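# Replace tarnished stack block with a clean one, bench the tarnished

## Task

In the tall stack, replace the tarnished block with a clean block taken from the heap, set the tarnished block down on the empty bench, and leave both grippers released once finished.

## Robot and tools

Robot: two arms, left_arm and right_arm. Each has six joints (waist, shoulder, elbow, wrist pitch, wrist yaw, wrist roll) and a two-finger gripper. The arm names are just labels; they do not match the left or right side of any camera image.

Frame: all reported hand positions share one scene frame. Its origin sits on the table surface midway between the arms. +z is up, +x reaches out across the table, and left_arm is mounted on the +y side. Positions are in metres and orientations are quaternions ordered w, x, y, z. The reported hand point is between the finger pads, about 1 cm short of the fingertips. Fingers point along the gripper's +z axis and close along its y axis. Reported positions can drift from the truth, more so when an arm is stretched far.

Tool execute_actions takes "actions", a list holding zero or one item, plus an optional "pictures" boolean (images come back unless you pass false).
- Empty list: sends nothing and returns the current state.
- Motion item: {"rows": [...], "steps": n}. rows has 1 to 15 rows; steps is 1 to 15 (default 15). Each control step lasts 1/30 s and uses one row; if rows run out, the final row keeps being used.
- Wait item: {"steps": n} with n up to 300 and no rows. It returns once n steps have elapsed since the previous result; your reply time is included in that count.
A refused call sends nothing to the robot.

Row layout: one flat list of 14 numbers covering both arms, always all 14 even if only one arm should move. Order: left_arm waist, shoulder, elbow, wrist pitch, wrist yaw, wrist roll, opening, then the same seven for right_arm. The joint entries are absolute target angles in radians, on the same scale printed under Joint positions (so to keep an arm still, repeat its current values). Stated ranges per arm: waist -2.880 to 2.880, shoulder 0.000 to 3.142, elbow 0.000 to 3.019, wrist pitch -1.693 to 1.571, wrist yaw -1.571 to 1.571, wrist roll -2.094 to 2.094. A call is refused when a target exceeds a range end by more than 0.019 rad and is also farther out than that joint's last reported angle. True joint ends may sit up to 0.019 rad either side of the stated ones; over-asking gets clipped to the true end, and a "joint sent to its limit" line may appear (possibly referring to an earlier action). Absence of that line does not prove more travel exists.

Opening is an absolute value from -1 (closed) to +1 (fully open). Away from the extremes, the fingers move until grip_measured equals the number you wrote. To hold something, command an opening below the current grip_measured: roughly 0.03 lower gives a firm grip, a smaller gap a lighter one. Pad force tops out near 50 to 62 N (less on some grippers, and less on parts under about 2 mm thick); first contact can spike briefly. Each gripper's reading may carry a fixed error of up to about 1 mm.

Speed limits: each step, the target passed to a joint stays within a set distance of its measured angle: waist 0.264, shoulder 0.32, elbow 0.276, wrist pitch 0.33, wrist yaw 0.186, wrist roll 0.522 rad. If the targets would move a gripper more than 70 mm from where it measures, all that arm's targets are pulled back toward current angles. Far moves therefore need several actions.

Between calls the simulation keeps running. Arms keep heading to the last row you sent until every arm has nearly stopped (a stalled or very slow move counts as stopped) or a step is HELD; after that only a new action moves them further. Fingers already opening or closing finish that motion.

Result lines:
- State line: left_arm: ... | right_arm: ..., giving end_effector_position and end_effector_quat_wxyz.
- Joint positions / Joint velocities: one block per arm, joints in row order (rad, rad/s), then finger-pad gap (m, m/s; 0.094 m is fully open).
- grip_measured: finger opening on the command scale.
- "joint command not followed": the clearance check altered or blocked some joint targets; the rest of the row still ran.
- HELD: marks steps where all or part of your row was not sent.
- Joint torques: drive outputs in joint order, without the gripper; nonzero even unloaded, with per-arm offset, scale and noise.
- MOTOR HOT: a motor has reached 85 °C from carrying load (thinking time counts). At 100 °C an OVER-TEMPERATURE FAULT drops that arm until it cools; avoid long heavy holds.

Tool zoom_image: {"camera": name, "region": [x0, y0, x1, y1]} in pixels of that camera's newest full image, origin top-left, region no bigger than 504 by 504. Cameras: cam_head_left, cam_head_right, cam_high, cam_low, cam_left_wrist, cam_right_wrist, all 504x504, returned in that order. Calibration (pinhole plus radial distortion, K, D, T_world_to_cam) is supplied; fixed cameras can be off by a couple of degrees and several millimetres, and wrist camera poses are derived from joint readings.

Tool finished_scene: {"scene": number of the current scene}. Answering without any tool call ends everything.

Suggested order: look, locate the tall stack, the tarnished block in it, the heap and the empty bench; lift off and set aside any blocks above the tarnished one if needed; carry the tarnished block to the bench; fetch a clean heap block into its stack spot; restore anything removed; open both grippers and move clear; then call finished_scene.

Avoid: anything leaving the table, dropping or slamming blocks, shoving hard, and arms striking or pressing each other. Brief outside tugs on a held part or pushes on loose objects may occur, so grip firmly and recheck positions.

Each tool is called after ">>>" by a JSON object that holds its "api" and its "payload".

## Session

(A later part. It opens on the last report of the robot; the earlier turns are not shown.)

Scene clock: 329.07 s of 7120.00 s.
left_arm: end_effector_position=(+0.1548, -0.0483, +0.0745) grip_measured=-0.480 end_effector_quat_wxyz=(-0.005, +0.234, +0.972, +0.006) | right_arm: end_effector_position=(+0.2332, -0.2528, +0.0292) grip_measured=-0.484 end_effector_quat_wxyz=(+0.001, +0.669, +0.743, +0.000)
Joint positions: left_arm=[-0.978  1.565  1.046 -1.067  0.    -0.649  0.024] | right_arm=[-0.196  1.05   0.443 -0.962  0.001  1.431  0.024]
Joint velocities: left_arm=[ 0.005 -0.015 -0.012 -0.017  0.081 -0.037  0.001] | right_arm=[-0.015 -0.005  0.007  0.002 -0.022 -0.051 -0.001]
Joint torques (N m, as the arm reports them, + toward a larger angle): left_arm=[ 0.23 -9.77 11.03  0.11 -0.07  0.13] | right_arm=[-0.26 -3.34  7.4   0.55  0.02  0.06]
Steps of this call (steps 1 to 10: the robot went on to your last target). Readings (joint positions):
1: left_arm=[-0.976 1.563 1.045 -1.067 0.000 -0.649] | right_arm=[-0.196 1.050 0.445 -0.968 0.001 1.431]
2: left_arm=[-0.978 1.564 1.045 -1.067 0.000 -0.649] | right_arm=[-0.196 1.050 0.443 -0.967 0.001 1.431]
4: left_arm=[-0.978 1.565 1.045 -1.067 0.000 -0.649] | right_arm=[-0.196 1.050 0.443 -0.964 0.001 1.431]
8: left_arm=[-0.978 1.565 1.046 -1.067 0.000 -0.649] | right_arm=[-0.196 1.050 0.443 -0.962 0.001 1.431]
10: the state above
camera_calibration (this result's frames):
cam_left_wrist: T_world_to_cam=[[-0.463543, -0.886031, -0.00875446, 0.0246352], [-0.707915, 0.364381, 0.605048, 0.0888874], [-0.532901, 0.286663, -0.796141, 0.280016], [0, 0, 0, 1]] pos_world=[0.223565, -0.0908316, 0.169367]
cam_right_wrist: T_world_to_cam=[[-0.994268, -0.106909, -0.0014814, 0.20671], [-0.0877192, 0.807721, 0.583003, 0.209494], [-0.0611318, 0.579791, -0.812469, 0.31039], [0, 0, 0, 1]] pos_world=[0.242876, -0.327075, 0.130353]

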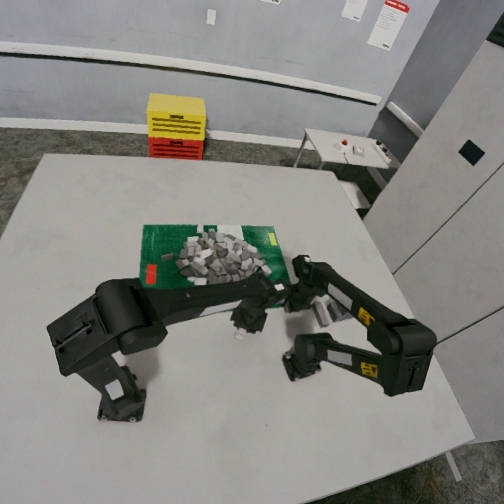

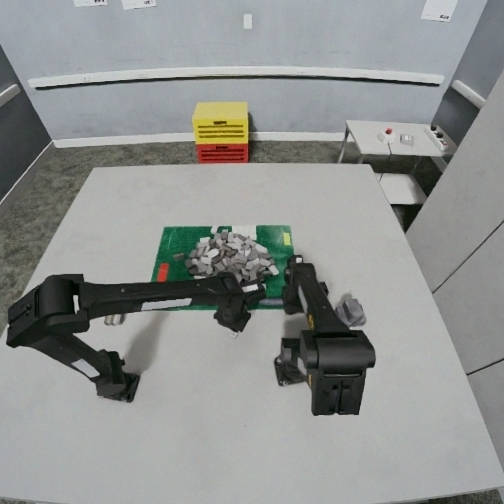

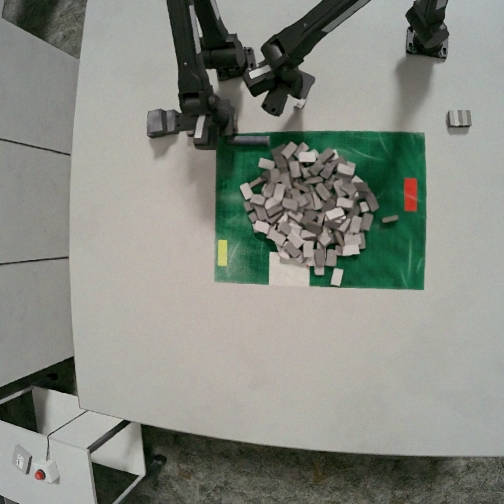

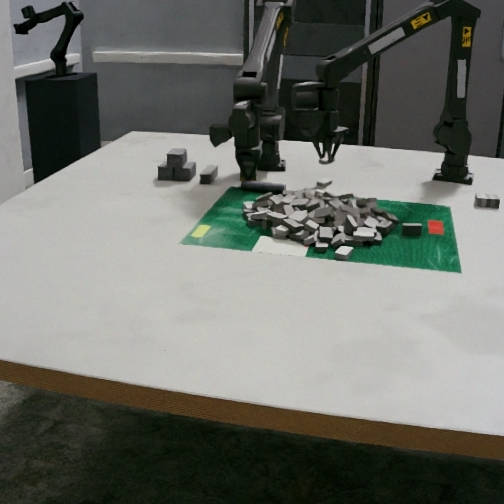

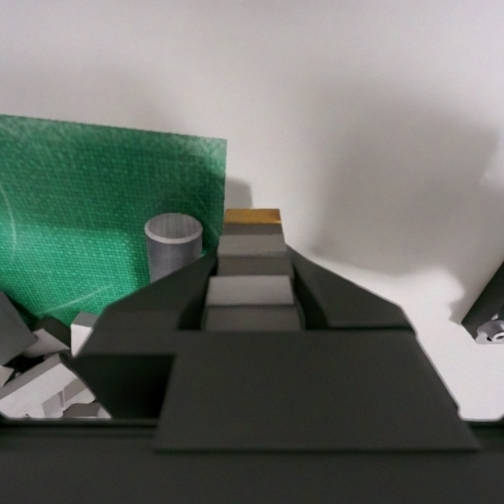

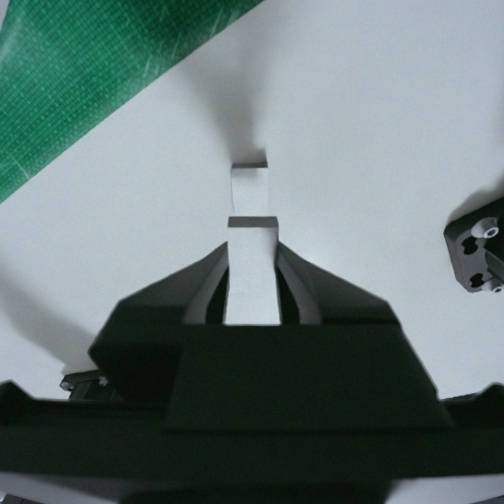

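>>> {"api": "execute_actions", "payload": {"actions": [{"rows": [[-0.975,1.576,1.094,-1.057,0,-0.64,-0.51,-0.207,1.029,0.45,-0.953,0,1.431,-0.515],[-0.972,1.577,1.088,-1.056,0,-0.642,-0.51,-0.211,1.027,0.45,-0.953,0,1.431,-0.515],[-0.969,1.579,1.082,-1.053,0,-0.644,-0.51,-0.219,1.023,0.45,-0.953,0,1.431,-0.515],[-0.967,1.582,1.076,-1.049,0,-0.646,-0.51,-0.228,1.019,0.45,-0.953,0,1.431,-0.515],[-0.965,1.585,1.07,-1.045,0,-0.648,-0.51,-0.24,1.013,0.45,-0.953,0,1.431,-0.515],[-0.963,1.589,1.064,-1.04,0,-0.649,-0.51,-0.254,1.007,0.448,-0.953,0,1.431,-0.515],[-0.961,1.593,1.058,-1.034,0,-0.649,-0.51,-0.268,1.001,0.445,-0.953,0,1.431,-0.515],[-0.959,1.597,1.052,-1.028,0,-0.649,-0.51,-0.284,0.995,0.442,-0.953,0,1.431,-0.515],[-0.957,1.602,1.05,-1.021,0,-0.649,-0.51,-0.301,0.989,0.439,-0.953,0,1.431,-0.515],[-0.955,1.607,1.048,-1.014,0,-0.649,-0.51,-0.318,0.983,0.436,-0.953,0,1.431,-0.515],[-0.953,1.612,1.046,-1.007,0,-0.649,-0.51,-0.334,0.977,0.433,-0.953,0,1.431,-0.515],[-0.951,1.617,1.044,-1.0,0,-0.649,-0.51,-0.351,0.973,0.43,-0.953,0,1.431,-0.515],[-0.95,1.622,1.042,-0.993,0,-0.649,-0.51,-0.367,0.969,0.427,-0.953,0,1.431,-0.515],[-0.949,1.627,1.04,-0.986,0,-0.649,-0.51,-0.381,0.967,0.424,-0.953,0,1.431,-0.515],[-0.948,1.632,1.038,-0.979,0,-0.649,-0.51,-0.395,0.966,0.421,-0.953,0,1.431,-0.515]], "steps": 15}], "pictures": false}}

>>> {"api": "execute_actions", "payload": {"actions": [{"rows": [[-0.947,1.637,1.036,-0.972,0,-0.649,-0.51,-0.407,0.966,0.418,-0.953,0,1.431,-0.515],[-0.947,1.641,1.035,-0.966,0,-0.649,-0.51,-0.416,0.966,0.415,-0.953,0,1.431,-0.515],[-0.947,1.645,1.034,-0.96,0,-0.649,-0.51,-0.424,0.966,0.412,-0.953,0,1.431,-0.515],[-0.947,1.649,1.033,-0.955,0,-0.649,-0.51,-0.428,0.966,0.409,-0.953,0,1.431,-0.515],[-0.947,1.652,1.032,-0.951,0,-0.649,-0.51,-0.43,0.966,0.406,-0.953,0,1.431,-0.515],[-0.947,1.654,1.031,-0.947,0,-0.649,-0.51,-0.43,0.966,0.403,-0.953,0,1.431,-0.515],[-0.947,1.656,1.03,-0.944,0,-0.649,-0.51,-0.43,0.966,0.4,-0.953,0,1.431,-0.515],[-0.947,1.658,1.029,-0.943,0,-0.649,-0.51,-0.43,0.966,0.397,-0.951,0,1.431,-0.515],[-0.947,1.658,1.029,-0.942,0,-0.649,-0.51,-0.43,0.966,0.394,-0.949,0,1.431,-0.515],[-0.947,1.658,1.029,-0.942,0,-0.649,-0.51,-0.43,0.966,0.391,-0.947,0,1.431,-0.515],[-0.947,1.658,1.029,-0.942,0,-0.649,-0.51,-0.43,0.966,0.388,-0.945,0,1.431,-0.515],[-0.947,1.658,1.029,-0.942,0,-0.649,-0.51,-0.43,0.966,0.385,-0.943,0,1.431,-0.515],[-0.947,1.658,1.029,-0.942,0,-0.649,-0.51,-0.43,0.966,0.382,-0.941,0,1.431,-0.515],[-0.947,1.658,1.029,-0.942,0,-0.649,-0.51,-0.43,0.966,0.379,-0.939,0,1.431,-0.515],[-0.947,1.658,1.029,-0.942,0,-0.649,-0.51,-0.43,0.966,0.376,-0.937,0,1.431,-0.515]], "steps": 15}], "pictures": false}}

>>> {"api": "execute_actions", "payload": {"actions": [{"rows": [[-0.947,1.658,1.029,-0.942,0,-0.649,-0.51,-0.43,0.966,0.3735,-0.935,0,1.431,-0.515],[-0.947,1.658,1.029,-0.942,0,-0.649,-0.51,-0.43,0.966,0.371,-0.9335,0,1.431,-0.515],[-0.947,1.658,1.029,-0.942,0,-0.649,-0.51,-0.43,0.966,0.3685,-0.9335,0,1.431,-0.515],[-0.947,1.658,1.029,-0.942,0,-0.649,-0.51,-0.43,0.966,0.366,-0.9335,0,1.431,-0.515],[-0.947,1.658,1.029,-0.942,0,-0.649,-0.51,-0.43,0.966,0.364,-0.9335,0,1.431,-0.515],[-0.947,1.658,1.029,-0.942,0,-0.649,-0.51,-0.43,0.966,0.362,-0.9335,0,1.431,-0.515],[-0.947,1.658,1.029,-0.942,0,-0.649,-0.51,-0.43,0.966,0.36,-0.9335,0,1.431,-0.515],[-0.947,1.658,1.029,-0.942,0,-0.649,-0.51,-0.43,0.966,0.358,-0.9335,0,1.431,-0.515],[-0.947,1.658,1.029,-0.942,0,-0.649,-0.51,-0.43,0.966,0.356,-0.9335,0,1.431,-0.515],[-0.947,1.658,1.029,-0.942,0,-0.649,-0.51,-0.43,0.966,0.354,-0.9335,0,1.431,-0.515]], "steps": 15}], "pictures": true}}

Scene clock: 359.53 s of 7120.00 s.
left_arm: end_effector_position=(+0.1654, -0.0568, +0.0579) grip_measured=-0.480 end_effector_quat_wxyz=(+0.003, +0.227, +0.974, -0.004) | right_arm: end_effector_position=(+0.2282, -0.2868, +0.0353) grip_measured=-0.484 end_effector_quat_wxyz=(+0.020, +0.729, +0.684, +0.014)
Joint positions: left_arm=[-0.965  1.603  1.043 -1.001  0.    -0.649  0.024] | right_arm=[-0.363  0.989  0.427 -0.96   0.     1.431  0.024]
Joint velocities: left_arm=[ 0.063  0.181 -0.081  0.198 -0.007 -0.007  0.   ] | right_arm=[-0.454 -0.112 -0.1   -0.012  0.007  0.081  0.001]
Joint torques (N m, as the arm reports them, + toward a larger angle): left_arm=[ 0.91 -9.29  6.99 -0.05 -0.07  0.01] | right_arm=[-0.83 -2.94  7.4   0.51  0.06  0.05]
Steps of this call (steps 1 to 15: the robot went on to your last target; steps 16 to 90: nothing new was sent; then 26.97 s passed at rest; steps 91 to 105: all 15 steps of this action). Readings (joint positions):
91: left_arm=[-0.978 1.565 1.046 -1.067 0.000 -0.649] | right_arm=[-0.196 1.050 0.443 -0.962 0.001 1.431]
92: left_arm=[-0.978 1.565 1.046 -1.067 0.000 -0.649] | right_arm=[-0.197 1.050 0.443 -0.962 0.001 1.431]
94: left_arm=[-0.978 1.565 1.046 -1.064 0.000 -0.649] | right_arm=[-0.202 1.049 0.443 -0.962 0.001 1.431]
98: left_arm=[-0.977 1.568 1.046 -1.048 0.000 -0.649] | right_arm=[-0.243 1.035 0.443 -0.962 0.000 1.431]
105: the state above

Scene clock: 360.03 s of 7120.00 s.
left_arm: end_effector_position=(+0.1677, -0.0563, +0.0351) grip_measured=-0.480 end_effector_quat_wxyz=(-0.000, +0.224, +0.975, +0.001) | right_arm: end_effector_position=(+0.2065, -0.2939, +0.0202) grip_measured=-0.484 end_effector_quat_wxyz=(+0.006, +0.750, +0.662, +0.004)
Joint positions: left_arm=[-0.959  1.646  1.026 -0.952  0.    -0.649  0.024] | right_arm=[-0.424  0.985  0.379 -0.951  0.     1.431  0.024]
Joint velocities: left_arm=[-0.015  0.005  0.007  0.002 -0.022 -0.007  0.   ] | right_arm=[-0.015 -0.005 -0.071  0.061 -0.051  0.037  0.   ]
Joint torques (N m, as the arm reports them, + toward a larger angle): left_arm=[  0.93 -10.22   6.97   0.07  -0.08   0.01] | right_arm=[-0.44 -2.63  7.05  0.62  0.03  0.05]
Steps of this call (steps 1 to 15: all 15 steps of this action). Readings (joint positions):
1: left_arm=[-0.963 1.609 1.040 -0.994 0.000 -0.649] | right_arm=[-0.378 0.986 0.424 -0.960 0.000 1.431]
2: left_arm=[-0.961 1.615 1.038 -0.988 0.000 -0.649] | right_arm=[-0.392 0.985 0.420 -0.960 0.000 1.431]
4: left_arm=[-0.959 1.626 1.033 -0.976 0.000 -0.649] | right_arm=[-0.412 0.985 0.413 -0.960 0.000 1.431]
8: left_arm=[-0.959 1.642 1.027 -0.958 0.000 -0.649] | right_arm=[-0.424 0.985 0.399 -0.960 0.000 1.431]
15: the state above

Scene clock: 360.53 s of 7120.00 s.
left_arm: end_effector_position=(+0.1677, -0.0563, +0.0351) grip_measured=-0.480 end_effector_quat_wxyz=(-0.000, +0.224, +0.975, +0.001) | right_arm: end_effector_position=(+0.1982, -0.2917, +0.0131) grip_measured=-0.484 end_effector_quat_wxyz=(+0.000, +0.750, +0.662, -0.000)
Joint positions: left_arm=[-0.959  1.646  1.026 -0.952  0.    -0.649  0.024] | right_arm=[-0.424  0.984  0.356 -0.942  0.     1.431  0.024]
Joint velocities: left_arm=[-0.005 -0.015 -0.022  0.007 -0.007  0.007  0.   ] | right_arm=[-0.005  0.005  0.012 -0.022 -0.066 -0.051  0.001]
Joint torques (N m, as the arm reports them, + toward a larger angle): left_arm=[ 0.75 -9.95  6.99  0.16 -0.07  0.  ] | right_arm=[-0.44 -2.53  6.68  0.54  0.03  0.06]
Steps of this call (steps 1 to 15: all 15 steps of this action). Readings (joint positions):
1: left_arm=[-0.959 1.646 1.026 -0.952 0.000 -0.649] | right_arm=[-0.424 0.985 0.376 -0.948 0.000 1.431]
2: left_arm=[-0.959 1.646 1.026 -0.952 0.000 -0.649] | right_arm=[-0.424 0.985 0.374 -0.946 0.000 1.431]
4: left_arm=[-0.959 1.646 1.026 -0.952 0.000 -0.649] | right_arm=[-0.424 0.985 0.369 -0.944 0.000 1.431]
8: left_arm=[-0.959 1.646 1.026 -0.952 0.000 -0.649] | right_arm=[-0.424 0.985 0.360 -0.943 0.000 1.431]
15: the state above
camera_calibration (this result's frames):
cam_left_wrist: T_world_to_cam=[[-0.446531, -0.894768, -0.000802152, 0.0196075], [-0.718368, 0.357965, 0.596497, 0.12645], [-0.533439, 0.266931, -0.802615, 0.257058], [0, 0, 0, 1]] pos_world=[0.236718, -0.0963371, 0.130907]
cam_right_wrist: T_world_to_cam=[[-0.992687, 0.120713, 0.000352568, 0.233779], [0.0982344, 0.806128, 0.58353, 0.209906], [0.0701556, 0.579298, -0.812091, 0.291568], [0, 0, 0, 1]] pos_world=[0.190994, -0.366336, 0.114211]

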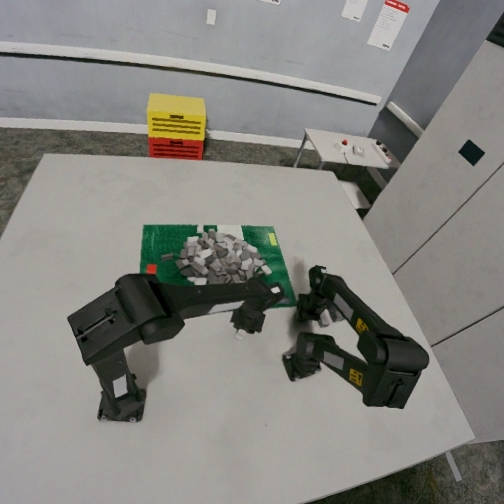

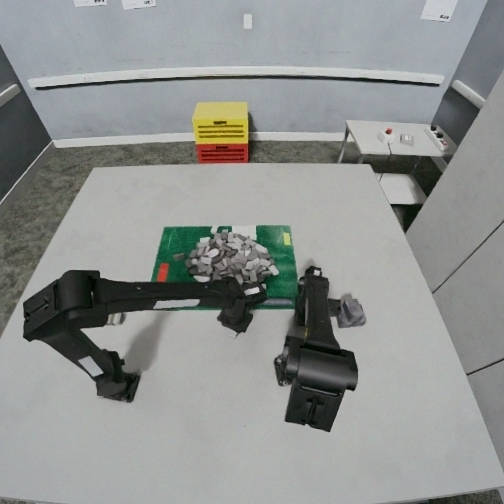

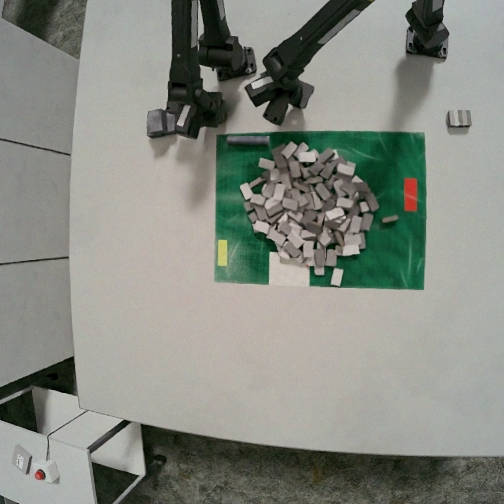

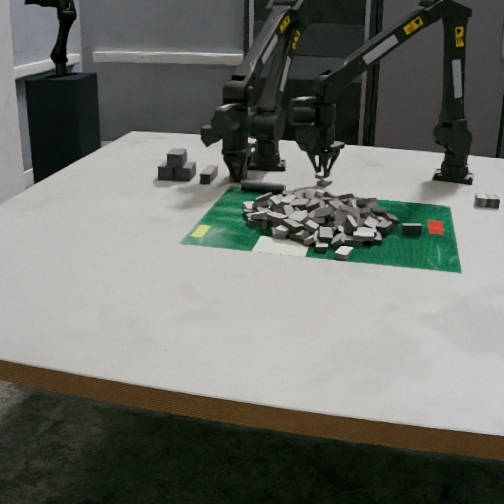

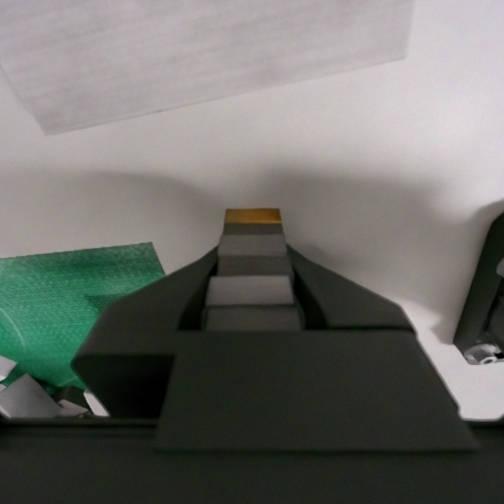

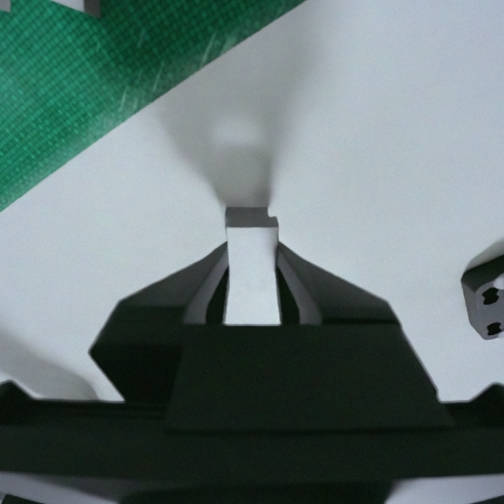

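>>> {"api": "zoom_image", "payload": {"camera": "cam_low", "region": [200, 125, 270, 195]}}

>>> {"api": "zoom_image", "payload": {"camera": "cam_right_wrist", "region": [206, 190, 296, 280]}}

>>> {"api": "zoom_image", "payload": {"camera": "cam_low", "region": [290, 125, 360, 195]}}

Region (200, 125, 270, 195) of cam_low's 504x504 image, scaled by 7.200, with more detail than that image has.

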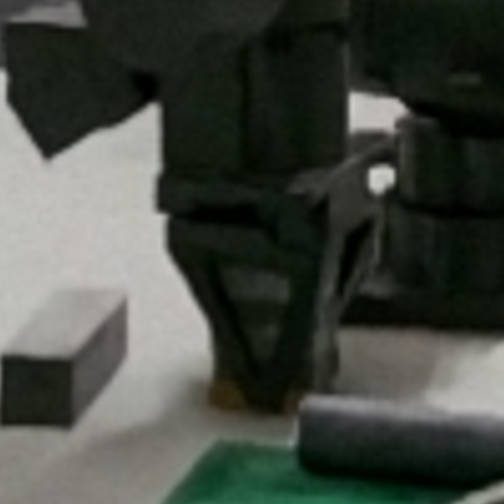

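Region (206, 190, 296, 280) of cam_right_wrist's 504x504 image, scaled by 5.600, with more detail than that image has.

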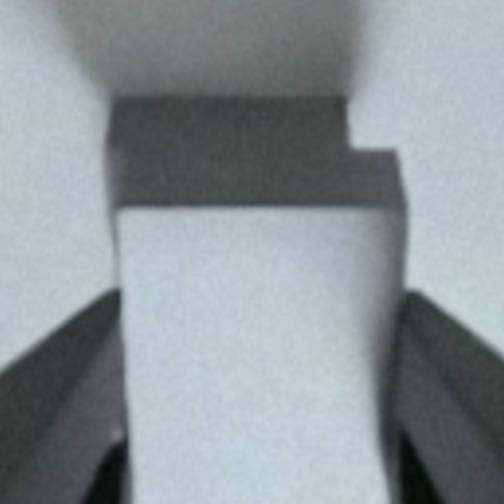

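Region (290, 125, 360, 195) of cam_low's 504x504 image, scaled by 7.200, with more detail than that image has.

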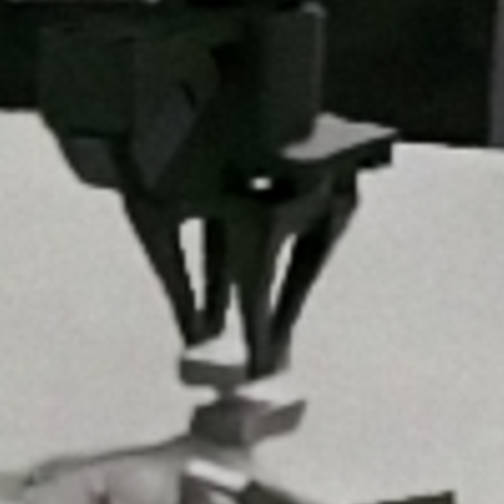

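>>> {"api": "execute_actions", "payload": {"actions": [{"rows": [[-0.95,1.656,1.027,-0.94,0,-0.649,-0.51,-0.428,0.968,0.354,-0.935,0,1.431,-0.5],[-0.952,1.654,1.024,-0.937,0,-0.649,-0.51,-0.426,0.97,0.354,-0.937,0,1.431,-0.485],[-0.954,1.652,1.021,-0.933,0,-0.649,-0.51,-0.424,0.972,0.354,-0.939,0,1.431,-0.47],[-0.956,1.65,1.018,-0.929,0,-0.649,-0.51,-0.424,0.974,0.354,-0.941,0,1.431,-0.455],[-0.958,1.65,1.015,-0.925,0,-0.649,-0.51,-0.424,0.976,0.356,-0.942,0,1.431,-0.43],[-0.959,1.65,1.012,-0.921,0,-0.649,-0.51,-0.424,0.978,0.359,-0.943,0,1.431,-0.38],[-0.959,1.65,1.009,-0.917,0,-0.649,-0.51,-0.424,0.978,0.362,-0.944,0,1.431,-0.31],[-0.959,1.65,1.006,-0.913,0,-0.649,-0.51,-0.424,0.978,0.365,-0.945,0,1.431,-0.23],[-0.959,1.65,1.003,-0.909,0,-0.649,-0.51,-0.424,0.978,0.368,-0.946,0,1.431,-0.14],[-0.959,1.65,1.0,-0.905,0,-0.649,-0.51,-0.424,0.978,0.371,-0.947,0,1.431,-0.05],[-0.959,1.65,0.9975,-0.901,0,-0.649,-0.51,-0.424,0.978,0.374,-0.948,0,1.431,0.04],[-0.959,1.65,0.995,-0.898,0,-0.649,-0.51,-0.424,0.978,0.377,-0.949,0,1.431,0.13],[-0.959,1.65,0.993,-0.896,0,-0.649,-0.51,-0.424,0.978,0.38,-0.95,0,1.431,0.22],[-0.959,1.65,0.991,-0.895,0,-0.649,-0.51,-0.424,0.978,0.383,-0.95,0,1.431,0.31],[-0.959,1.65,0.989,-0.894,0,-0.649,-0.51,-0.424,0.978,0.386,-0.95,0,1.431,0.4]], "steps": 15}], "pictures": false}}

>>> {"api": "execute_actions", "payload": {"actions": [{"rows": [[-0.959,1.65,0.9875,-0.894,0,-0.649,-0.51,-0.424,0.976,0.39,-0.95,0,1.431,0.4],[-0.959,1.65,0.986,-0.894,0,-0.649,-0.51,-0.424,0.974,0.394,-0.951,0,1.431,0.4],[-0.959,1.65,0.985,-0.894,0,-0.649,-0.51,-0.424,0.972,0.398,-0.953,0,1.431,0.4],[-0.959,1.65,0.984,-0.894,0,-0.649,-0.51,-0.424,0.969,0.402,-0.956,0,1.431,0.4],[-0.959,1.65,0.984,-0.894,0,-0.649,-0.51,-0.424,0.966,0.406,-0.96,0,1.431,0.4],[-0.959,1.65,0.984,-0.894,0,-0.649,-0.51,-0.424,0.963,0.41,-0.965,0,1.431,0.4],[-0.959,1.65,0.984,-0.894,0,-0.649,-0.51,-0.424,0.96,0.414,-0.97,0,1.431,0.4],[-0.959,1.65,0.984,-0.894,0,-0.649,-0.51,-0.424,0.957,0.418,-0.976,0,1.431,0.4],[-0.959,1.65,0.984,-0.894,0,-0.649,-0.51,-0.424,0.954,0.422,-0.982,0,1.431,0.4],[-0.959,1.65,0.984,-0.894,0,-0.649,-0.51,-0.424,0.951,0.426,-0.988,0,1.431,0.4],[-0.959,1.65,0.984,-0.894,0,-0.649,-0.51,-0.424,0.948,0.43,-0.994,0,1.431,0.4],[-0.959,1.65,0.984,-0.894,0,-0.649,-0.51,-0.424,0.945,0.433,-0.999,0,1.431,0.4],[-0.959,1.65,0.984,-0.894,0,-0.649,-0.51,-0.424,0.943,0.435,-1.003,0,1.431,0.4],[-0.959,1.65,0.984,-0.894,0,-0.649,-0.51,-0.424,0.941,0.436,-1.007,0,1.431,0.4],[-0.959,1.65,0.984,-0.894,0,-0.649,-0.51,-0.424,0.94,0.436,-1.009,0,1.431,0.4]], "steps": 15}], "pictures": false}}

>>> {"api": "execute_actions", "payload": {"actions": [{"steps": 8}], "pictures": true}}

Scene clock: 384.23 s of 7120.00 s.
left_arm: end_effector_position=(+0.1652, -0.0513, +0.0245) grip_measured=-0.480 end_effector_quat_wxyz=(+0.003, +0.224, +0.975, -0.003) | right_arm: end_effector_position=(+0.1982, -0.2917, +0.0131) grip_measured=+0.356 end_effector_quat_wxyz=(+0.000, +0.750, +0.662, -0.000)
Joint positions: left_arm=[-0.959  1.646  0.991 -0.907  0.    -0.649  0.024] | right_arm=[-0.424  0.984  0.356 -0.942  0.     1.431  0.064]
Joint velocities: left_arm=[ 0.005  0.005 -0.027  0.017  0.007  0.007 -0.001] | right_arm=[-0.015  0.005 -0.017  0.022 -0.007 -0.022  0.084]
Joint torques (N m, as the arm reports them, + toward a larger angle): left_arm=[  0.31 -10.61   6.52   0.22  -0.08  -0.02] | right_arm=[-0.12 -0.96  8.78 -0.03  0.01  0.06]
Steps of this call (steps 1 to 15: the robot went on to your last target; steps 16 to 90: nothing new was sent; then 20.20 s passed at rest; steps 91 to 105: all 15 steps of this action). Readings (joint positions):
91: left_arm=[-0.959 1.646 1.026 -0.951 0.000 -0.649] | right_arm=[-0.424 0.984 0.356 -0.942 0.000 1.431]
92: left_arm=[-0.959 1.646 1.025 -0.950 0.000 -0.649] | right_arm=[-0.424 0.984 0.356 -0.942 0.000 1.431]
94: left_arm=[-0.959 1.646 1.023 -0.945 0.000 -0.649] | right_arm=[-0.424 0.984 0.356 -0.942 0.000 1.431]
98: left_arm=[-0.959 1.646 1.011 -0.930 0.000 -0.649] | right_arm=[-0.424 0.984 0.356 -0.942 0.000 1.431]
105: the state above

Scene clock: 384.73 s of 7120.00 s.
left_arm: end_effector_position=(+0.1652, -0.0514, +0.0244) grip_measured=-0.480 end_effector_quat_wxyz=(+0.003, +0.224, +0.975, -0.003) | right_arm: end_effector_position=(+0.2002, -0.2922, +0.0259) grip_measured=+0.398 end_effector_quat_wxyz=(+0.002, +0.750, +0.662, +0.001)
Joint positions: left_arm=[-0.959  1.646  0.99  -0.906  0.    -0.649  0.024] | right_arm=[-0.424  0.951  0.38  -0.994  0.     1.431  0.066]
Joint velocities: left_arm=[-0.015  0.005 -0.007 -0.007  0.007  0.037 -0.   ] | right_arm=[-0.015 -0.093  0.085 -0.11   0.051  0.007  0.   ]
Joint torques (N m, as the arm reports them, + toward a larger angle): left_arm=[  0.22 -10.59   6.16   0.18  -0.07  -0.01] | right_arm=[ 0.14 -1.4  10.52  0.06  0.03  0.05]
Steps of this call (steps 1 to 15: all 15 steps of this action). Readings (joint positions):
1: left_arm=[-0.959 1.646 0.991 -0.907 0.000 -0.649] | right_arm=[-0.424 0.984 0.356 -0.942 0.000 1.431]
2: left_arm=[-0.959 1.646 0.991 -0.907 0.000 -0.649] | right_arm=[-0.424 0.984 0.356 -0.942 0.000 1.431]
4: left_arm=[-0.959 1.646 0.990 -0.907 0.000 -0.649] | right_arm=[-0.424 0.983 0.356 -0.944 0.000 1.431]
8: left_arm=[-0.959 1.646 0.990 -0.906 0.000 -0.649] | right_arm=[-0.424 0.974 0.357 -0.958 0.000 1.431]
15: the state above

Scene clock: 385.00 s of 7120.00 s.
left_arm: end_effector_position=(+0.1652, -0.0514, +0.0244) grip_measured=-0.480 end_effector_quat_wxyz=(+0.003, +0.224, +0.975, -0.003) | right_arm: end_effector_position=(+0.2014, -0.2926, +0.0284) grip_measured=+0.398 end_effector_quat_wxyz=(+0.004, +0.750, +0.662, +0.002)
Joint positions: left_arm=[-0.959  1.646  0.99  -0.906  0.    -0.649  0.024] | right_arm=[-0.424  0.947  0.385 -1.001  0.     1.431  0.066]
Joint velocities: left_arm=[ 0.005  0.005 -0.017  0.002 -0.007 -0.007 -0.   ] | right_arm=[ 0.005  0.005 -0.007  0.007 -0.066 -0.022 -0.001]
Joint torques (N m, as the arm reports them, + toward a larger angle): left_arm=[  0.   -10.25   6.13   0.2   -0.08  -0.02] | right_arm=[ 0.09 -1.25 10.42 -0.01  0.03  0.05]
Steps of this call (steps 1 to 8: the robot went on to your last target). Readings (joint positions):
1: left_arm=[-0.959 1.646 0.990 -0.906 0.000 -0.649] | right_arm=[-0.424 0.949 0.383 -0.996 0.000 1.431]
2: left_arm=[-0.959 1.646 0.990 -0.906 0.000 -0.649] | right_arm=[-0.424 0.948 0.385 -0.998 0.000 1.431]
4: left_arm=[-0.959 1.646 0.990 -0.906 0.000 -0.649] | right_arm=[-0.424 0.947 0.385 -0.999 0.000 1.431]
8: the state above
camera_calibration (this result's frames):
cam_left_wrist: T_world_to_cam=[[-0.446542, -0.894747, 0.00533266, 0.0226988], [-0.721134, 0.363412, 0.589828, 0.130256], [-0.529685, 0.259537, -0.807511, 0.244926], [0, 0, 0, 1]] pos_world=[0.233801, -0.0905942, 0.120831]
cam_right_wrist: T_world_to_cam=[[-0.992657, 0.120705, -0.00795492, 0.237315], [0.09351, 0.807402, 0.582545, 0.202729], [0.0767388, 0.577523, -0.81276, 0.302426], [0, 0, 0, 1]] pos_world=[0.193407, -0.366987, 0.129589]

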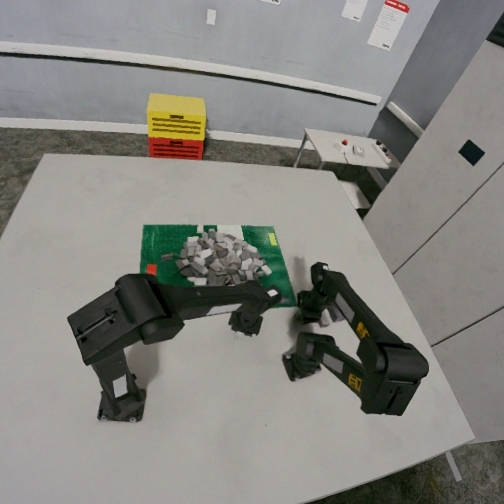

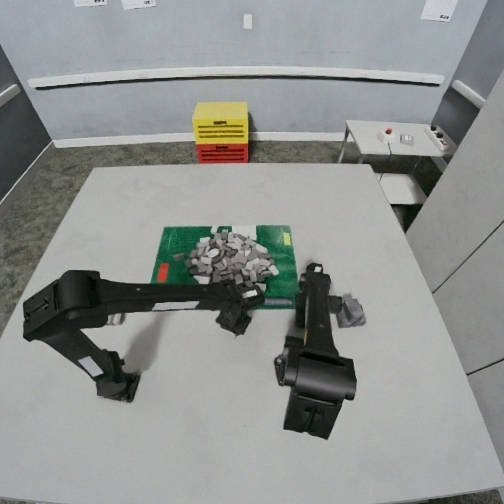

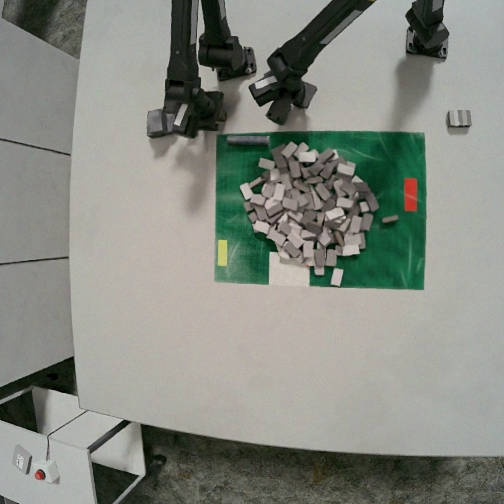

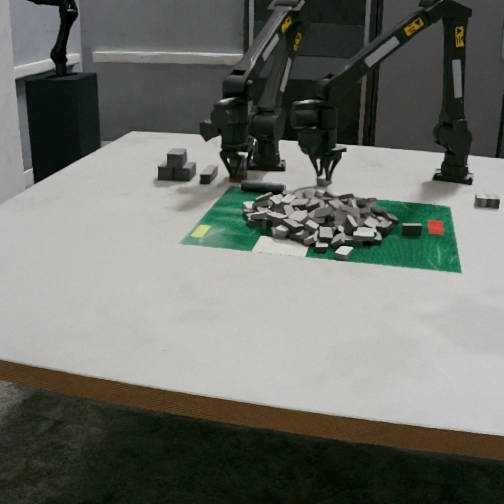

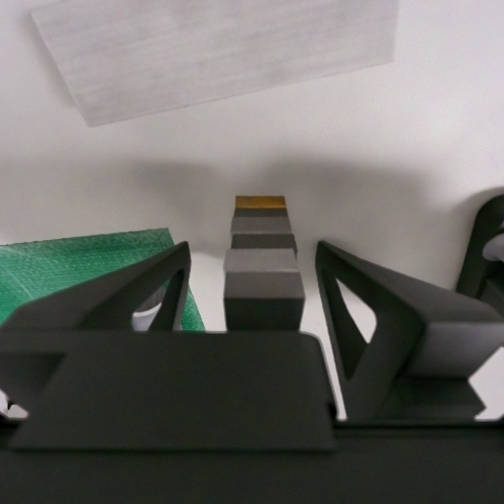

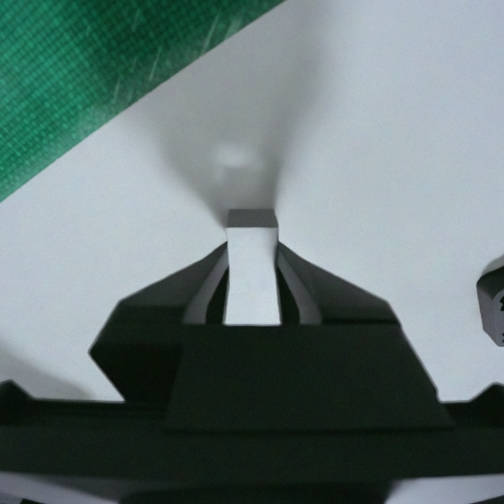

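>>> {"api": "zoom_image", "payload": {"camera": "cam_right_wrist", "region": [206, 190, 296, 280]}}

>>> {"api": "zoom_image", "payload": {"camera": "cam_low", "region": [200, 135, 360, 195]}}

>>> {"api": "zoom_image", "payload": {"camera": "cam_left_wrist", "region": [174, 180, 334, 340]}}

Region (206, 190, 296, 280) of cam_right_wrist's 504x504 image, scaled by 5.600, with more detail than that image has.

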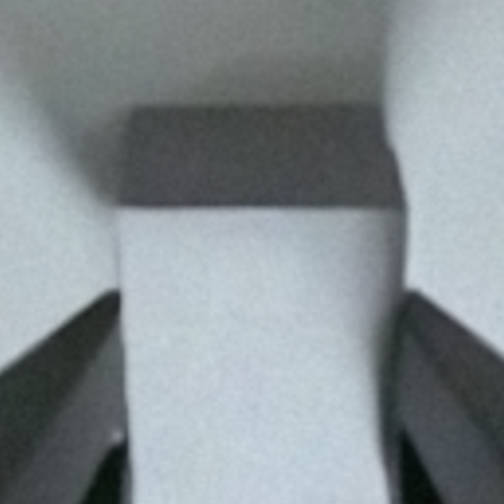

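Region (200, 135, 360, 195) of cam_low's 504x504 image, scaled by 3.150, with more detail than that image has; it fills the top 189 rows of this view, and the rest is white.

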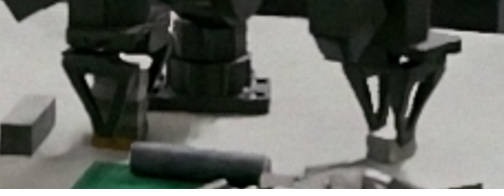

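Region (174, 180, 334, 340) of cam_left_wrist's 504x504 image, scaled by 3.150, with more detail than that image has.

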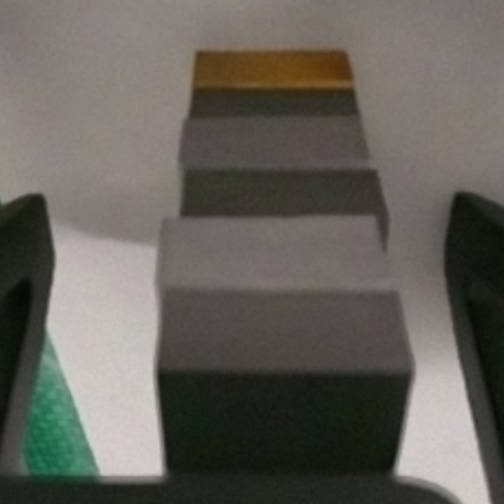

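>>> {"api": "execute_actions", "payload": {"actions": [{"rows": [[-0.959,1.648,0.988,-0.897,0,-0.649,-0.5,-0.424,0.942,0.426,-1.007,0,1.431,0.37],[-0.959,1.646,0.992,-0.9,0,-0.649,-0.485,-0.424,0.944,0.416,-1.005,0,1.431,0.33],[-0.959,1.644,0.996,-0.903,0,-0.649,-0.47,-0.424,0.946,0.406,-1.003,0,1.431,0.29],[-0.959,1.642,1.0,-0.906,0,-0.649,-0.45,-0.424,0.947,0.396,-1.001,0,1.431,0.25],[-0.959,1.64,1.004,-0.906,0,-0.649,-0.4,-0.424,0.947,0.387,-1.001,0,1.431,0.21],[-0.959,1.638,1.008,-0.906,0,-0.649,-0.32,-0.424,0.947,0.38,-1.001,0,1.431,0.17],[-0.959,1.636,1.012,-0.906,0,-0.649,-0.22,-0.424,0.947,0.375,-1.001,0,1.431,0.13],[-0.959,1.634,1.015,-0.906,0,-0.649,-0.12,-0.424,0.947,0.371,-1.001,0,1.431,0.09],[-0.959,1.63,1.015,-0.906,0,-0.649,-0.02,-0.424,0.947,0.368,-1.001,0,1.431,0.05],[-0.959,1.625,1.015,-0.906,0,-0.649,0.08,-0.424,0.947,0.366,-1.001,0,1.431,0.01],[-0.959,1.619,1.015,-0.908,0,-0.649,0.16,-0.424,0.947,0.364,-1.001,0,1.431,-0.03],[-0.959,1.612,1.015,-0.91,0,-0.649,0.22,-0.424,0.947,0.363,-1.001,0,1.431,-0.07],[-0.959,1.604,1.015,-0.912,0,-0.649,0.26,-0.424,0.947,0.362,-1.001,0,1.431,-0.11],[-0.959,1.595,1.015,-0.914,0,-0.649,0.29,-0.424,0.947,0.361,-1.001,0,1.431,-0.15],[-0.959,1.585,1.015,-0.917,0,-0.649,0.3,-0.424,0.947,0.361,-1.001,0,1.431,-0.18]], "steps": 15}], "pictures": false}}

>>> {"api": "execute_actions", "payload": {"actions": [{"rows": [[-0.959,1.574,1.015,-0.921,0,-0.649,0.3,-0.424,0.947,0.361,-1.001,0,1.431,-0.2],[-0.958,1.562,1.015,-0.926,0,-0.649,0.3,-0.424,0.947,0.361,-1.001,0,1.431,-0.22],[-0.956,1.549,1.015,-0.932,0,-0.649,0.3,-0.424,0.947,0.361,-1.001,0,1.431,-0.24],[-0.952,1.535,1.015,-0.938,0,-0.649,0.3,-0.424,0.947,0.361,-1.001,0,1.431,-0.25],[-0.946,1.52,1.015,-0.945,0,-0.649,0.3,-0.424,0.947,0.361,-1.001,0,1.431,-0.25],[-0.937,1.504,1.015,-0.952,0,-0.649,0.3,-0.424,0.947,0.361,-1.001,0,1.431,-0.25],[-0.924,1.488,1.015,-0.96,0,-0.649,0.3,-0.424,0.947,0.361,-1.001,0,1.431,-0.25],[-0.907,1.471,1.015,-0.968,0,-0.649,0.3,-0.424,0.947,0.361,-1.001,0,1.431,-0.25],[-0.886,1.454,1.015,-0.976,0,-0.649,0.3,-0.424,0.947,0.361,-1.001,0,1.431,-0.25],[-0.861,1.437,1.015,-0.984,0,-0.649,0.3,-0.424,0.947,0.361,-1.001,0,1.431,-0.25],[-0.832,1.42,1.015,-0.992,0,-0.649,0.3,-0.424,0.947,0.361,-1.001,0,1.431,-0.25],[-0.8,1.403,1.015,-1.0,0,-0.649,0.3,-0.424,0.947,0.361,-1.001,0,1.431,-0.25],[-0.765,1.386,1.015,-1.008,0,-0.649,0.3,-0.424,0.947,0.361,-1.001,0,1.431,-0.25],[-0.728,1.369,1.015,-1.016,0,-0.649,0.3,-0.424,0.947,0.361,-1.001,0,1.431,-0.25],[-0.69,1.352,1.015,-1.024,0,-0.649,0.3,-0.424,0.947,0.361,-1.001,0,1.431,-0.25]], "steps": 15}], "pictures": false}}

>>> {"api": "execute_actions", "payload": {"actions": [{"rows": [[-0.651,1.335,1.015,-1.032,0,-0.649,0.3,-0.424,0.947,0.361,-1.001,0,1.431,-0.25],[-0.611,1.319,1.015,-1.04,0,-0.649,0.3,-0.424,0.947,0.361,-1.001,0,1.431,-0.25],[-0.571,1.303,1.015,-1.048,0,-0.649,0.3,-0.424,0.947,0.361,-1.001,0,1.431,-0.25],[-0.532,1.288,1.015,-1.056,0,-0.649,0.3,-0.424,0.947,0.361,-1.001,0,1.431,-0.25],[-0.494,1.274,1.015,-1.063,0,-0.649,0.3,-0.424,0.947,0.361,-1.001,0,1.431,-0.25],[-0.457,1.261,1.015,-1.07,0,-0.649,0.3,-0.424,0.947,0.361,-1.001,0,1.431,-0.25],[-0.422,1.249,1.015,-1.076,0,-0.649,0.3,-0.424,0.947,0.361,-1.001,0,1.431,-0.25],[-0.39,1.238,1.015,-1.082,0,-0.649,0.3,-0.424,0.947,0.361,-1.001,0,1.431,-0.25],[-0.361,1.228,1.015,-1.087,0,-0.649,0.3,-0.424,0.947,0.361,-1.001,0,1.431,-0.25],[-0.335,1.22,1.015,-1.091,0,-0.649,0.3,-0.424,0.947,0.361,-1.001,0,1.431,-0.25],[-0.313,1.213,1.015,-1.094,0,-0.649,0.3,-0.424,0.947,0.361,-1.001,0,1.431,-0.25],[-0.296,1.207,1.015,-1.097,0,-0.649,0.3,-0.424,0.947,0.361,-1.001,0,1.431,-0.25],[-0.284,1.203,1.015,-1.099,0,-0.649,0.3,-0.424,0.947,0.361,-1.001,0,1.431,-0.25],[-0.277,1.201,1.015,-1.1,0,-0.649,0.3,-0.424,0.947,0.361,-1.001,0,1.431,-0.25],[-0.275,1.2,1.015,-1.1,0,-0.649,0.3,-0.424,0.947,0.361,-1.001,0,1.431,-0.25]], "steps": 15}], "pictures": true}}

Scene clock: 403.83 s of 7120.00 s.
left_arm: end_effector_position=(+0.1655, -0.0520, +0.0273) grip_measured=+0.291 end_effector_quat_wxyz=(+0.005, +0.224, +0.974, -0.006) | right_arm: end_effector_position=(+0.1993, -0.2920, +0.0268) grip_measured=-0.164 end_effector_quat_wxyz=(+0.002, +0.750, +0.662, +0.001)
Joint positions: left_arm=[-0.959  1.639  0.99  -0.907  0.    -0.649  0.061] | right_arm=[-0.424  0.947  0.38  -1.001  0.     1.431  0.039]
Joint velocities: left_arm=[ 0.015 -0.122 -0.007 -0.017 -0.051  0.007  0.013] | right_arm=[-0.005 -0.015 -0.051  0.002 -0.051 -0.022 -0.029]
Joint torques (N m, as the arm reports them, + toward a larger angle): left_arm=[  0.04 -13.61   8.4   -0.56  -0.07  -0.02] | right_arm=[ 0.08 -0.51  6.29  0.26  0.02  0.05]
Steps of this call (steps 1 to 15: the robot went on to your last target; steps 16 to 90: nothing new was sent; then 15.33 s passed at rest; steps 91 to 105: all 15 steps of this action). Readings (joint positions):
91: left_arm=[-0.959 1.646 0.990 -0.906 0.000 -0.649] | right_arm=[-0.424 0.947 0.385 -1.001 0.000 1.431]
92: left_arm=[-0.959 1.646 0.990 -0.906 0.000 -0.649] | right_arm=[-0.424 0.947 0.385 -1.001 0.000 1.431]
94: left_arm=[-0.959 1.646 0.990 -0.906 0.000 -0.649] | right_arm=[-0.424 0.947 0.385 -1.001 0.000 1.431]
98: left_arm=[-0.959 1.646 0.990 -0.906 0.000 -0.649] | right_arm=[-0.424 0.947 0.385 -1.001 0.000 1.431]
105: the state above

Scene clock: 404.33 s of 7120.00 s.
left_arm: end_effector_position=(+0.2222, -0.0061, +0.1192) grip_measured=+0.298 end_effector_quat_wxyz=(+0.056, +0.139, +0.987, -0.057) | right_arm: end_effector_position=(+0.1975, -0.2915, +0.0254) grip_measured=-0.248 end_effector_quat_wxyz=(-0.000, +0.750, +0.662, -0.000)
Joint positions: left_arm=[-0.786  1.403  0.99  -0.999  0.001 -0.649  0.061] | right_arm=[-0.424  0.947  0.376 -1.001  0.     1.431  0.035]
Joint velocities: left_arm=[ 1.206 -0.513  0.012 -0.217 -0.037  0.022 -0.001] | right_arm=[ 0.005 -0.015 -0.012  0.002  0.051  0.051 -0.   ]
Joint torques (N m, as the arm reports them, + toward a larger angle): left_arm=[  1.78 -10.03   9.52  -0.27  -0.12   0.01] | right_arm=[ 0.07 -0.49  5.94  0.26  0.03  0.05]
Steps of this call (steps 1 to 15: all 15 steps of this action). Readings (joint positions):
1: left_arm=[-0.959 1.633 0.990 -0.909 0.000 -0.649] | right_arm=[-0.424 0.947 0.379 -1.001 0.000 1.431]
2: left_arm=[-0.959 1.625 0.990 -0.912 0.000 -0.649] | right_arm=[-0.424 0.947 0.377 -1.001 0.000 1.431]
4: left_arm=[-0.959 1.602 0.990 -0.920 0.000 -0.649] | right_arm=[-0.424 0.947 0.376 -1.001 0.000 1.431]
8: left_arm=[-0.952 1.536 0.990 -0.946 0.000 -0.649] | right_arm=[-0.424 0.947 0.376 -1.001 0.000 1.431]
15: the state above

Scene clock: 404.83 s of 7120.00 s.
left_arm: end_effector_position=(+0.3281, +0.1662, +0.1859) grip_measured=+0.298 end_effector_quat_wxyz=(+0.110, -0.112, +0.986, -0.065) | right_arm: end_effector_position=(+0.1975, -0.2915, +0.0254) grip_measured=-0.248 end_effector_quat_wxyz=(-0.000, +0.750, +0.662, -0.000)
Joint positions: left_arm=[-0.281  1.216  0.99  -1.09   0.    -0.649  0.061] | right_arm=[-0.424  0.947  0.376 -1.001  0.     1.431  0.035]
Joint velocities: left_arm=[ 0.259 -0.142  0.012 -0.051 -0.007 -0.007 -0.   ] | right_arm=[-0.034 -0.024  0.002  0.012 -0.037  0.095 -0.   ]
Joint torques (N m, as the arm reports them, + toward a larger angle): left_arm=[-0.48 -7.42 10.13 -0.1  -0.07 -0.01] | right_arm=[ 0.08 -0.44  6.08  0.24  0.03  0.05]
Steps of this call (steps 1 to 15: all 15 steps of this action). Readings (joint positions):
1: left_arm=[-0.744 1.386 0.990 -1.007 0.001 -0.649] | right_arm=[-0.424 0.947 0.376 -1.001 0.000 1.431]
2: left_arm=[-0.700 1.370 0.990 -1.014 0.001 -0.649] | right_arm=[-0.424 0.947 0.376 -1.001 0.000 1.431]
4: left_arm=[-0.610 1.339 0.990 -1.030 0.001 -0.649] | right_arm=[-0.424 0.947 0.376 -1.001 0.000 1.431]
8: left_arm=[-0.446 1.282 0.990 -1.060 0.000 -0.649] | right_arm=[-0.424 0.947 0.376 -1.001 0.000 1.431]
15: the state above
camera_calibration (this result's frames):
cam_left_wrist: T_world_to_cam=[[0.196099, -0.968971, 0.150467, 0.0637803], [-0.902841, -0.118534, 0.413313, 0.245881], [-0.382653, -0.216898, -0.898071, 0.45292], [0, 0, 0, 1]] pos_world=[0.382796, 0.189184, 0.295531]
cam_right_wrist: T_world_to_cam=[[-0.992687, 0.120713, 0.0011078, 0.232985], [0.0986643, 0.806012, 0.583618, 0.202507], [0.0695574, 0.579459, -0.812028, 0.30167], [0, 0, 0, 1]] pos_world=[0.190317, -0.366153, 0.126519]

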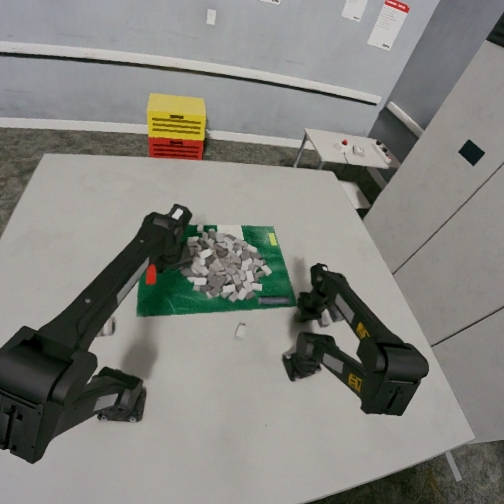

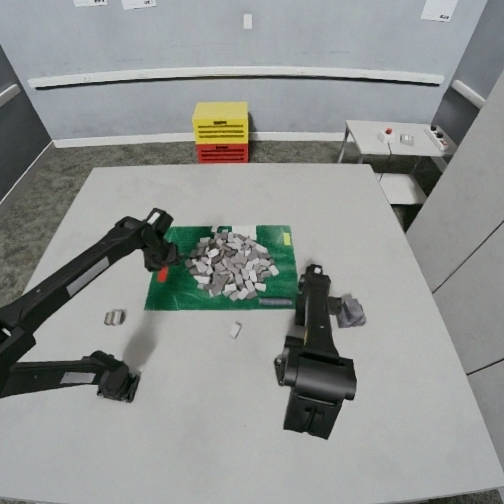

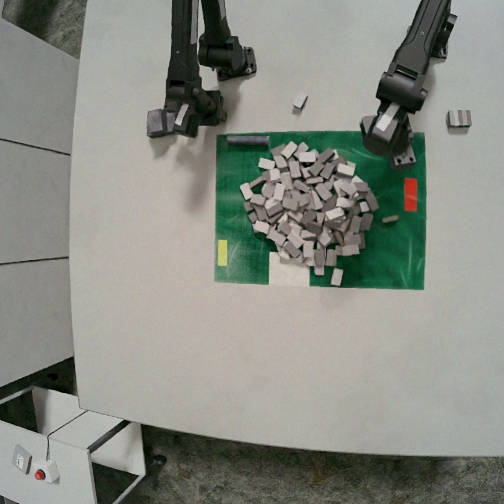

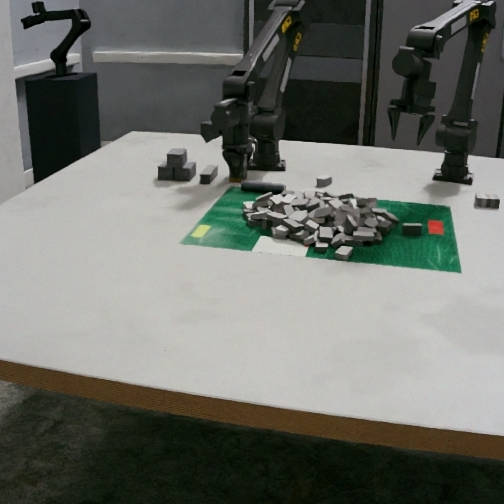

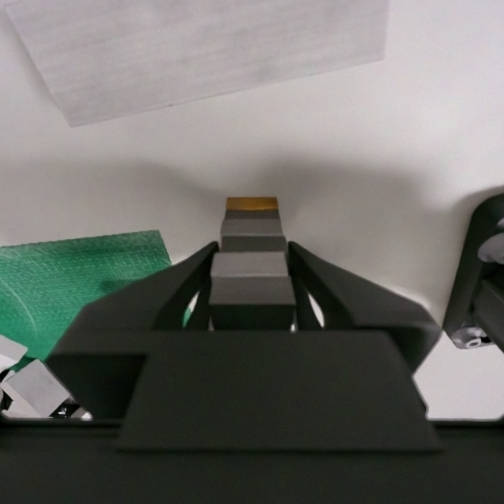

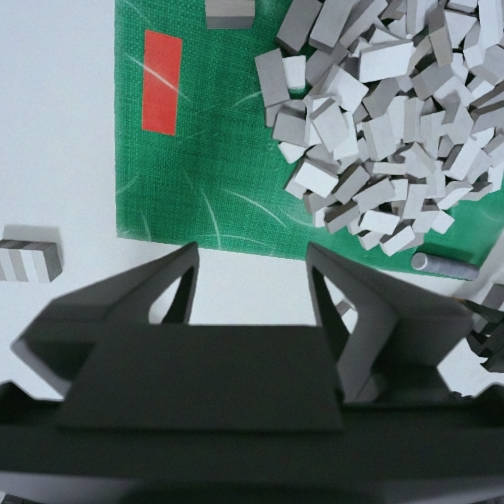

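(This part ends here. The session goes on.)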